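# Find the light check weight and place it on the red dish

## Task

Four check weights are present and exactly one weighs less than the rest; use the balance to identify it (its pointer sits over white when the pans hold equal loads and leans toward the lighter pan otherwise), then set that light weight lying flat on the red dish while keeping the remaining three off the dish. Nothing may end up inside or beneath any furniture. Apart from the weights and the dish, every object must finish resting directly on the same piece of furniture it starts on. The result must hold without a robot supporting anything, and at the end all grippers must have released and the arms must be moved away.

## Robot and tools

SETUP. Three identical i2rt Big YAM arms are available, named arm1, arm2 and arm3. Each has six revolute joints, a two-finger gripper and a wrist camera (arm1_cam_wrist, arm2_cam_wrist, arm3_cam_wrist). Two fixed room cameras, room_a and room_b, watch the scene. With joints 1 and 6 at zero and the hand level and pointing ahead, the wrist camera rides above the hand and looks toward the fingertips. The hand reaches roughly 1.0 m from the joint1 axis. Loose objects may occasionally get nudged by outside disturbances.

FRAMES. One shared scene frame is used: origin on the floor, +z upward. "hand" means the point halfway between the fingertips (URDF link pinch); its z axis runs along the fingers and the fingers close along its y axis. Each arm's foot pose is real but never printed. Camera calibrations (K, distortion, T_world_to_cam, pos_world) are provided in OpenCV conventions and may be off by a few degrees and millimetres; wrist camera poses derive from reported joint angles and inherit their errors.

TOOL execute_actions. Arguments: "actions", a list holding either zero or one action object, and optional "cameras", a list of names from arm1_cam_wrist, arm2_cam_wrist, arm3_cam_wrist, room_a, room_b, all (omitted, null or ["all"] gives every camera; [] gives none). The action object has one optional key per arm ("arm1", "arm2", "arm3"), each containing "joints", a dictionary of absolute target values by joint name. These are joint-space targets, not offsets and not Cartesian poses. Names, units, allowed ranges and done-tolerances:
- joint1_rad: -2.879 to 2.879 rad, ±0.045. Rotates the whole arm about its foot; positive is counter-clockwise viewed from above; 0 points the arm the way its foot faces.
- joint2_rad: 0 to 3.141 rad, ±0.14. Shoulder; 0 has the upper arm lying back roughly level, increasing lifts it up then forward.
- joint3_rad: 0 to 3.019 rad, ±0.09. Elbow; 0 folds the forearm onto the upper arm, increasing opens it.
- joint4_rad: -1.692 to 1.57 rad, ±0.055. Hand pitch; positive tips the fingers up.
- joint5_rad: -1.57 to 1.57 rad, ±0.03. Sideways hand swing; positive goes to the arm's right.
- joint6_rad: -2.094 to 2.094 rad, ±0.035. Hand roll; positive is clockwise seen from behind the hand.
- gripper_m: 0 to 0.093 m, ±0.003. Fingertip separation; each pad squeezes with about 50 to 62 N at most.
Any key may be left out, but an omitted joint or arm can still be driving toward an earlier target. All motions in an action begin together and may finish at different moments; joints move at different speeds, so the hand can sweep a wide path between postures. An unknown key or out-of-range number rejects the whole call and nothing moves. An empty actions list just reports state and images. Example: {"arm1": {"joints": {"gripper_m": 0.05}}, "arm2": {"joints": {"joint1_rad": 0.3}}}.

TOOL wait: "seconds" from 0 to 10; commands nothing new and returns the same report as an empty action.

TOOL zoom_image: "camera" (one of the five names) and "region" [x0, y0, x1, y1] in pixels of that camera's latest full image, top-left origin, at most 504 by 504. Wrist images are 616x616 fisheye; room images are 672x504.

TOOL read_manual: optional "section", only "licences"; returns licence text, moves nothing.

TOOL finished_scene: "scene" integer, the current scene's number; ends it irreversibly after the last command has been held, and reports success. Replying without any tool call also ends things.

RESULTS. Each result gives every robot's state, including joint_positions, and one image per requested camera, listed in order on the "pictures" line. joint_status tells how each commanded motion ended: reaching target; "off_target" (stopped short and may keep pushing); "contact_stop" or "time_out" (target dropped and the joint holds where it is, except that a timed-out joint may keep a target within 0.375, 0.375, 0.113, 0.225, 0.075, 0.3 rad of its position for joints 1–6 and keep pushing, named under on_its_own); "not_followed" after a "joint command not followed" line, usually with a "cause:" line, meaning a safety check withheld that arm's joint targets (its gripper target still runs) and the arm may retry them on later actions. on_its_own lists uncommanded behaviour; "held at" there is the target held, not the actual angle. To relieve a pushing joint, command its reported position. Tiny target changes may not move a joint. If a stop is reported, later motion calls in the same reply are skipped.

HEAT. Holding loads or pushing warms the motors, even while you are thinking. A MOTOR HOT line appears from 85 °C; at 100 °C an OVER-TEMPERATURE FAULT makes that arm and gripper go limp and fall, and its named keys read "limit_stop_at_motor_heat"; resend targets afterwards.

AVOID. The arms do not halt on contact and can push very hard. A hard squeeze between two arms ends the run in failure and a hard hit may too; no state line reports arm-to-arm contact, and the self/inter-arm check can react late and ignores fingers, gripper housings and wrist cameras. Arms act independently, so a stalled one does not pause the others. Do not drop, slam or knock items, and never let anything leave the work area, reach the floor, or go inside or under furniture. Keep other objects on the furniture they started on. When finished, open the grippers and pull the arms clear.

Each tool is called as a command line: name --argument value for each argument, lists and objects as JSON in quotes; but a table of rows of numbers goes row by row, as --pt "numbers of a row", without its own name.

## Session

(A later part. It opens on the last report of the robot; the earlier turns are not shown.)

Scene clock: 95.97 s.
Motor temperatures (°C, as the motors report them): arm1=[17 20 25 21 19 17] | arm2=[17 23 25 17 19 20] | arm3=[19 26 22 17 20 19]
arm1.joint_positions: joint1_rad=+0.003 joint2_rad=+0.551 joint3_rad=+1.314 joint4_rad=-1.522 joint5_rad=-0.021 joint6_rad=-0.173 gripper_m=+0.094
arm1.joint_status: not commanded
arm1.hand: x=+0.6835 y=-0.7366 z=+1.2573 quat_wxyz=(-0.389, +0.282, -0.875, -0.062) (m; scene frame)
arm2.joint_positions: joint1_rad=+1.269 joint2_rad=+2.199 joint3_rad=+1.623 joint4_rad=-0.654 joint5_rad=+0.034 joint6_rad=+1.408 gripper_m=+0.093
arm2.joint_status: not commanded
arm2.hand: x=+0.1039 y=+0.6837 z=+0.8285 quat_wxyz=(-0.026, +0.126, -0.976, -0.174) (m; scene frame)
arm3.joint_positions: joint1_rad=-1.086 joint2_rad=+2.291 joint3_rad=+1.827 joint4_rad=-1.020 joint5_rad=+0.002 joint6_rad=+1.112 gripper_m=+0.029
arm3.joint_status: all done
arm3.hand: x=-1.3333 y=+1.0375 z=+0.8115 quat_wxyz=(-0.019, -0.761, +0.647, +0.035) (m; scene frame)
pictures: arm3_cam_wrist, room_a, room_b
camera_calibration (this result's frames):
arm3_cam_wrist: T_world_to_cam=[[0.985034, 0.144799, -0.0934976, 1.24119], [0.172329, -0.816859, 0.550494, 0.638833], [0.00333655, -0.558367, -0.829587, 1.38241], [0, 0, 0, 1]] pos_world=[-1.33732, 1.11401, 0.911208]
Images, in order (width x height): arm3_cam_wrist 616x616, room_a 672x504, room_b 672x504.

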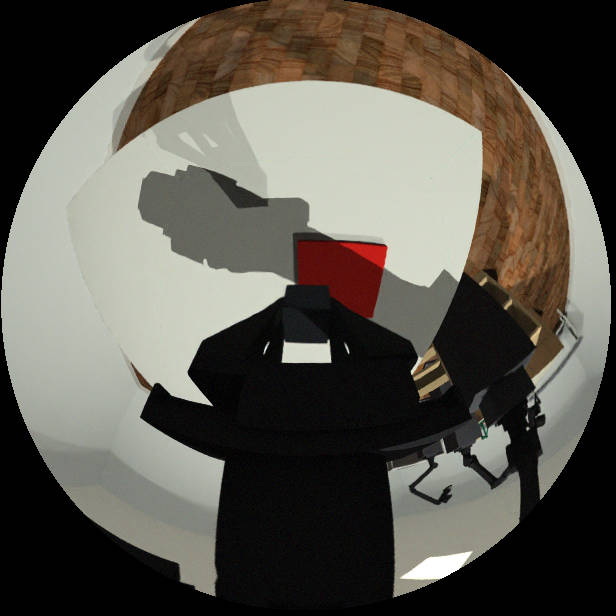

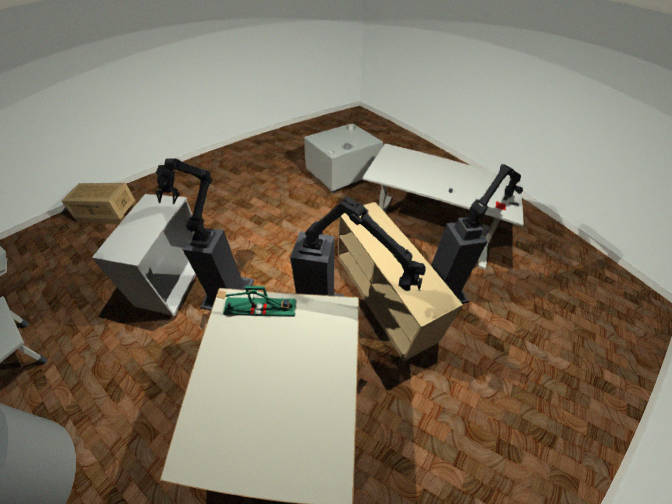

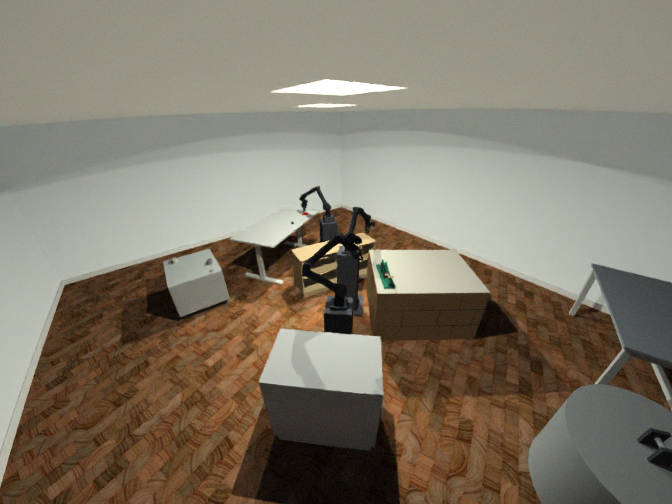

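execute_actions --actions '[{"arm3": {"joints": {"joint2_rad": 2.288, "joint3_rad": 1.664, "joint4_rad": -0.876}}}]' --cameras '["arm3_cam_wrist"]'

Scene clock: 102.03 s.
Motor temperatures (°C, as the motors report them): arm1=[17 20 25 21 19 17] | arm2=[17 23 26 17 19 20] | arm3=[19 26 23 17 20 19]
arm1.joint_positions: joint1_rad=+0.003 joint2_rad=+0.551 joint3_rad=+1.314 joint4_rad=-1.522 joint5_rad=-0.021 joint6_rad=-0.173 gripper_m=+0.094
arm1.joint_status: not commanded
arm1.hand: x=+0.6835 y=-0.7366 z=+1.2573 quat_wxyz=(-0.389, +0.282, -0.875, -0.062) (m; scene frame)
arm2.joint_positions: joint1_rad=+1.269 joint2_rad=+2.199 joint3_rad=+1.623 joint4_rad=-0.654 joint5_rad=+0.034 joint6_rad=+1.408 gripper_m=+0.093
arm2.joint_status: not commanded
arm2.hand: x=+0.1039 y=+0.6837 z=+0.8285 quat_wxyz=(-0.026, +0.126, -0.976, -0.174) (m; scene frame)
arm3.joint_positions: joint1_rad=-1.086 joint2_rad=+2.291 joint3_rad=+1.651 joint4_rad=-0.892 joint5_rad=+0.002 joint6_rad=+1.112 gripper_m=+0.029
arm3.joint_status: all done
arm3.hand: x=-1.2880 y=+1.0231 z=+0.7538 quat_wxyz=(-0.009, -0.762, +0.647, +0.013) (m; scene frame)
pictures: arm3_cam_wrist
camera_calibration (this result's frames):
arm3_cam_wrist: T_world_to_cam=[[0.98827, 0.144188, -0.050327, 1.16558], [0.146995, -0.808722, 0.569528, 0.595701], [0.0414187, -0.570245, -0.82043, 1.38071], [0, 0, 0, 1]] pos_world=[-1.29666, 1.10103, 0.852165]
Images, in order (width x height): arm3_cam_wrist 616x616.

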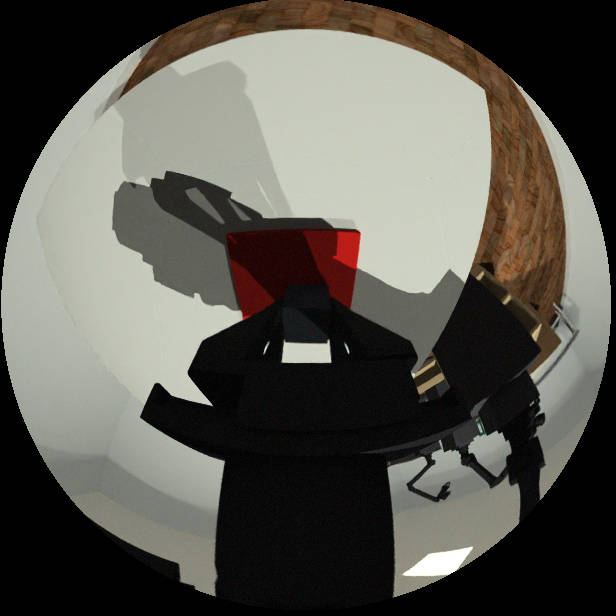

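zoom_image --camera "arm3_cam_wrist" --region '[290, 250, 350, 310]'

zoom_image --camera "arm3_cam_wrist" --region '[215, 210, 375, 370]'

Region (290, 250, 350, 310) of arm3_cam_wrist's 616x616 image, scaled by 8.400, with more detail than that image has.

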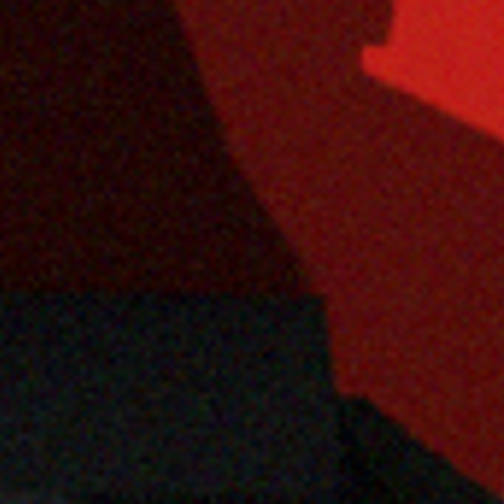

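Region (215, 210, 375, 370) of arm3_cam_wrist's 616x616 image, scaled by 3.150, with more detail than that image has.

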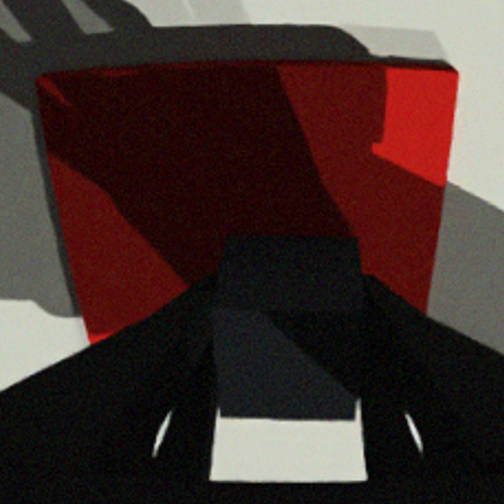

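execute_actions --actions '[{"arm3": {"joints": {"joint2_rad": 1.9, "gripper_m": 0.093}}}]'

Scene clock: 104.47 s.
Motor temperatures (°C, as the motors report them): arm1=[17 20 25 21 19 17] | arm2=[17 23 26 17 19 20] | arm3=[19 26 23 17 20 19]
arm1.joint_positions: joint1_rad=+0.003 joint2_rad=+0.551 joint3_rad=+1.314 joint4_rad=-1.522 joint5_rad=-0.021 joint6_rad=-0.173 gripper_m=+0.094
arm1.joint_status: not commanded
arm1.hand: x=+0.6835 y=-0.7366 z=+1.2573 quat_wxyz=(-0.389, +0.282, -0.875, -0.062) (m; scene frame)
arm2.joint_positions: joint1_rad=+1.269 joint2_rad=+2.199 joint3_rad=+1.623 joint4_rad=-0.654 joint5_rad=+0.034 joint6_rad=+1.408 gripper_m=+0.093
arm2.joint_status: not commanded
arm2.hand: x=+0.1039 y=+0.6837 z=+0.8285 quat_wxyz=(-0.026, +0.126, -0.976, -0.174) (m; scene frame)
arm3.joint_positions: joint1_rad=-1.086 joint2_rad=+1.883 joint3_rad=+1.660 joint4_rad=-0.889 joint5_rad=+0.002 joint6_rad=+1.112 gripper_m=+0.093
arm3.joint_status: all done
arm3.hand: x=-1.3327 y=+1.0392 z=+1.0221 quat_wxyz=(-0.092, -0.742, +0.632, +0.204) (m; scene frame)
pictures: arm1_cam_wrist, arm2_cam_wrist, arm3_cam_wrist, room_a, room_b
camera_calibration (this result's frames):
arm1_cam_wrist: T_world_to_cam=[[0.542778, -0.833333, 0.104633, -1.11972], [-0.813242, -0.552596, -0.182416, 0.380354], [0.209833, 0.0139198, -0.977638, 1.21734], [0, 0, 0, 1]] pos_world=[0.661642, -0.739863, 1.37666]
arm2_cam_wrist: T_world_to_cam=[[0.255774, -0.912003, -0.320673, 0.86483], [-0.789852, -0.388404, 0.474633, -0.039483], [-0.557417, 0.131885, -0.819691, 0.770226], [0, 0, 0, 1]] pos_world=[0.17695, 0.671811, 0.927414]
arm3_cam_wrist: T_world_to_cam=[[0.894094, 0.169709, -0.414482, 1.44112], [0.334832, -0.867905, 0.366917, 0.981398], [-0.297462, -0.46684, -0.832813, 1.06536], [0, 0, 0, 1]] pos_world=[-1.3002, 1.10454, 1.12447]
Images, in order (width x height): arm1_cam_wrist 616x616, arm2_cam_wrist 616x616, arm3_cam_wrist 616x616, room_a 672x504, room_b 672x504.

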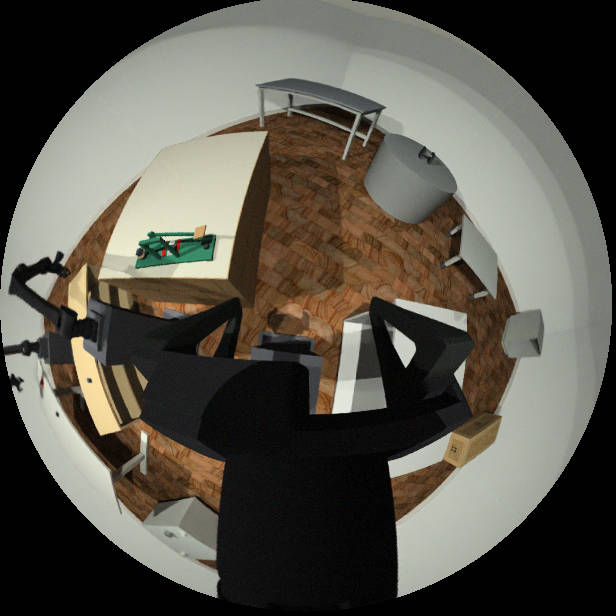

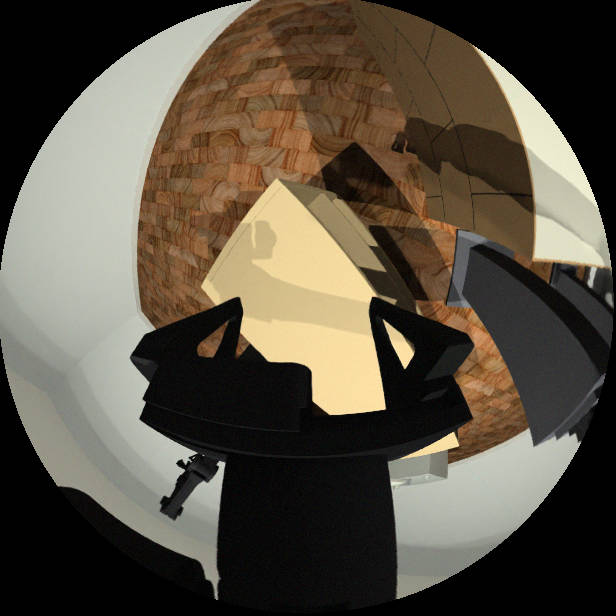

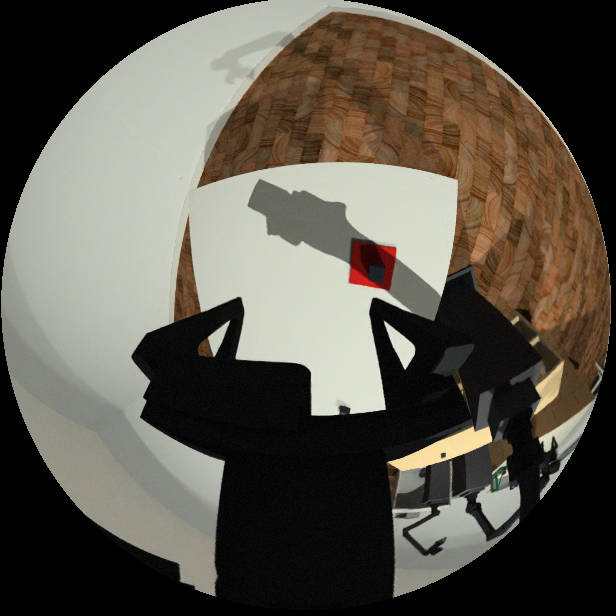

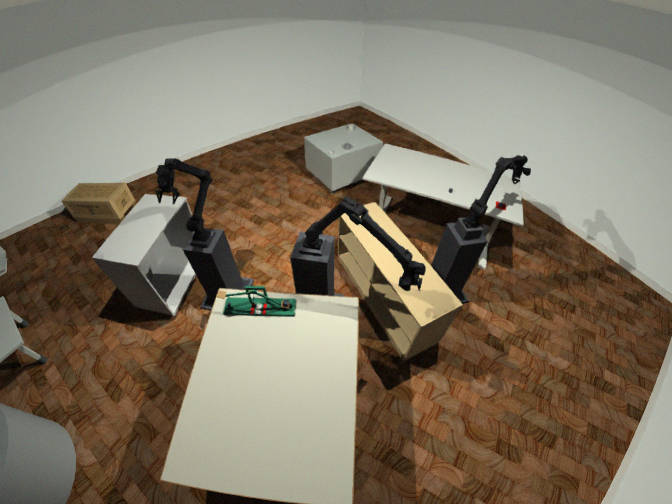

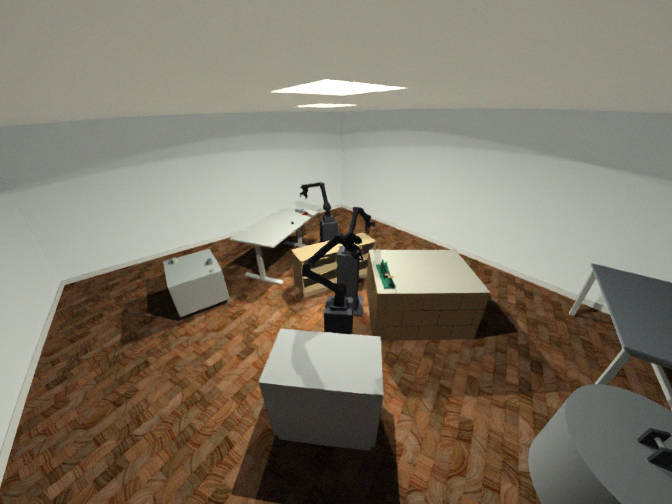

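execute_actions --actions '[]'

Scene clock: 104.87 s.
Motor temperatures (°C, as the motors report them): arm1=[17 20 25 21 19 17] | arm2=[17 23 26 17 19 20] | arm3=[19 26 23 17 20 19]
arm1.joint_positions: joint1_rad=+0.003 joint2_rad=+0.551 joint3_rad=+1.314 joint4_rad=-1.522 joint5_rad=-0.021 joint6_rad=-0.173 gripper_m=+0.094
arm1.joint_status: not commanded
arm1.hand: x=+0.6835 y=-0.7366 z=+1.2573 quat_wxyz=(-0.389, +0.282, -0.875, -0.062) (m; scene frame)
arm2.joint_positions: joint1_rad=+1.269 joint2_rad=+2.199 joint3_rad=+1.623 joint4_rad=-0.654 joint5_rad=+0.034 joint6_rad=+1.408 gripper_m=+0.093
arm2.joint_status: not commanded
arm2.hand: x=+0.1039 y=+0.6837 z=+0.8285 quat_wxyz=(-0.026, +0.126, -0.976, -0.174) (m; scene frame)
arm3.joint_positions: joint1_rad=-1.086 joint2_rad=+1.883 joint3_rad=+1.660 joint4_rad=-0.889 joint5_rad=+0.002 joint6_rad=+1.112 gripper_m=+0.093
arm3.joint_status: all done
arm3.hand: x=-1.3327 y=+1.0392 z=+1.0221 quat_wxyz=(-0.092, -0.742, +0.632, +0.204) (m; scene frame)
pictures: arm1_cam_wrist, arm2_cam_wrist, arm3_cam_wrist, room_a, room_b
camera_calibration (this result's frames):
arm1_cam_wrist: T_world_to_cam=[[0.542778, -0.833333, 0.104633, -1.11972], [-0.813242, -0.552596, -0.182416, 0.380354], [0.209833, 0.0139198, -0.977638, 1.21734], [0, 0, 0, 1]] pos_world=[0.661642, -0.739863, 1.37666]
arm2_cam_wrist: T_world_to_cam=[[0.255774, -0.912003, -0.320673, 0.86483], [-0.789852, -0.388404, 0.474633, -0.039483], [-0.557417, 0.131885, -0.819691, 0.770226], [0, 0, 0, 1]] pos_world=[0.17695, 0.671811, 0.927414]
arm3_cam_wrist: T_world_to_cam=[[0.894094, 0.169709, -0.414482, 1.44112], [0.334832, -0.867905, 0.366917, 0.981398], [-0.297462, -0.46684, -0.832813, 1.06536], [0, 0, 0, 1]] pos_world=[-1.3002, 1.10454, 1.12447]
Images, in order (width x height): arm1_cam_wrist 616x616, arm2_cam_wrist 616x616, arm3_cam_wrist 616x616, room_a 672x504, room_b 672x504.

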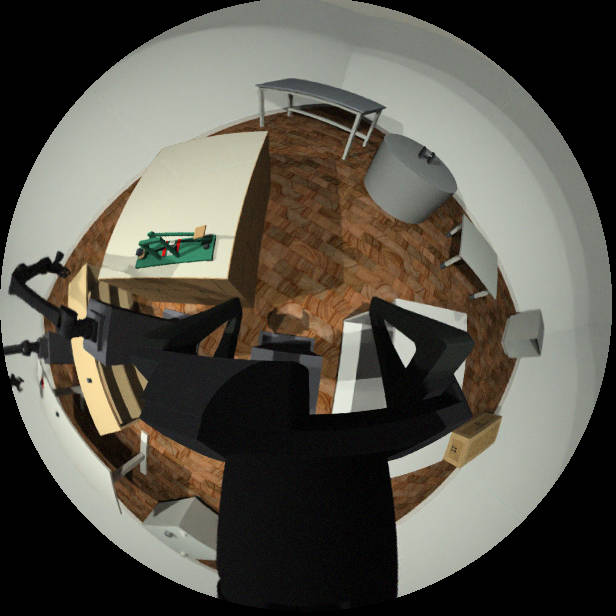

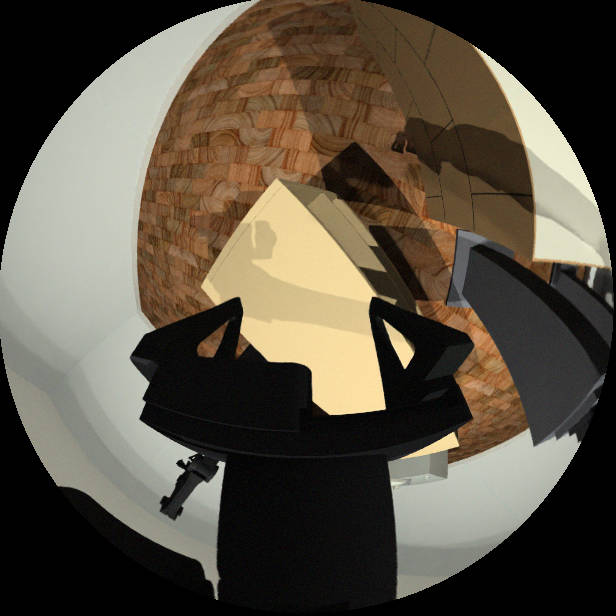

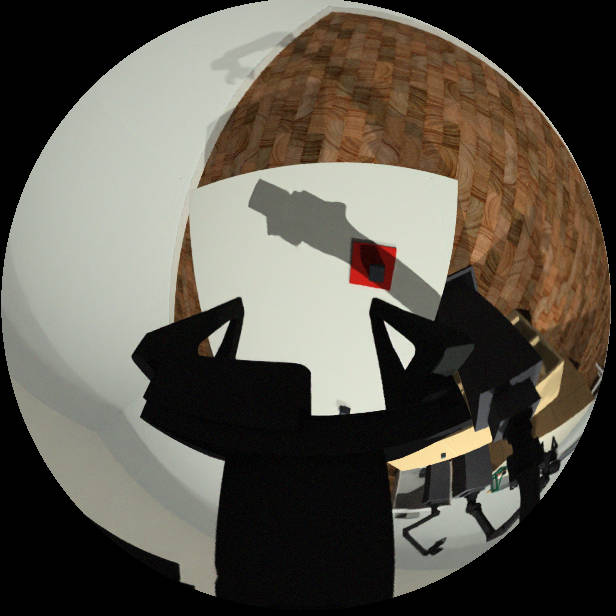

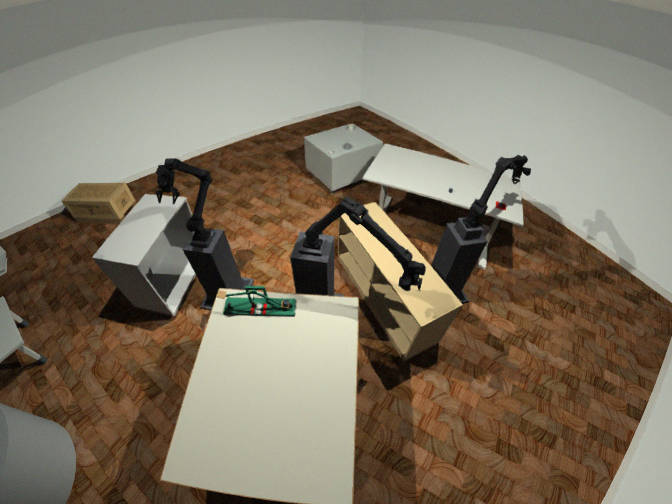

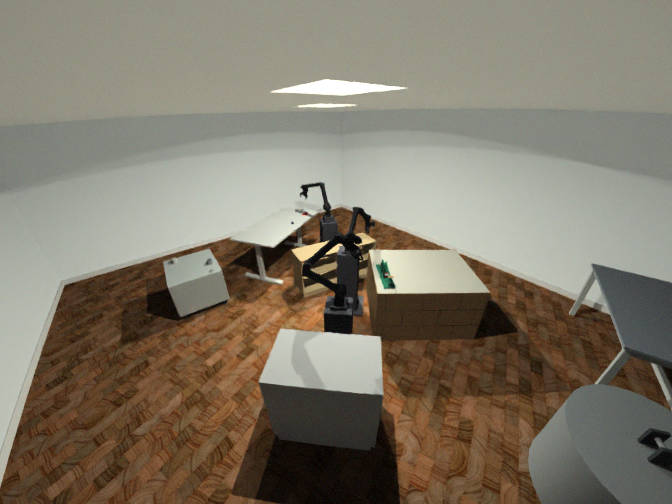

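zoom_image --camera "arm3_cam_wrist" --region '[335, 225, 410, 300]'

zoom_image --camera "room_a" --region '[470, 185, 530, 225]'

Region (335, 225, 410, 300) of arm3_cam_wrist's 616x616 image, scaled by 6.720, with more detail than that image has.

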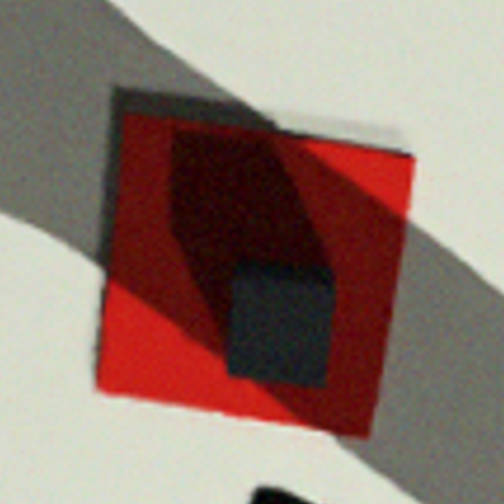

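Region (470, 185, 530, 225) of room_a's 672x504 image, scaled by 8.400, with more detail than that image has.

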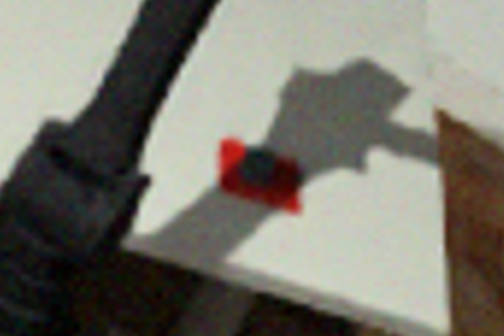

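The cube is sitting flat on the dish, and all three arms are open and clear, so I'm ending the scene.

finished_scene --scene 2

The scene is finished: the task was done.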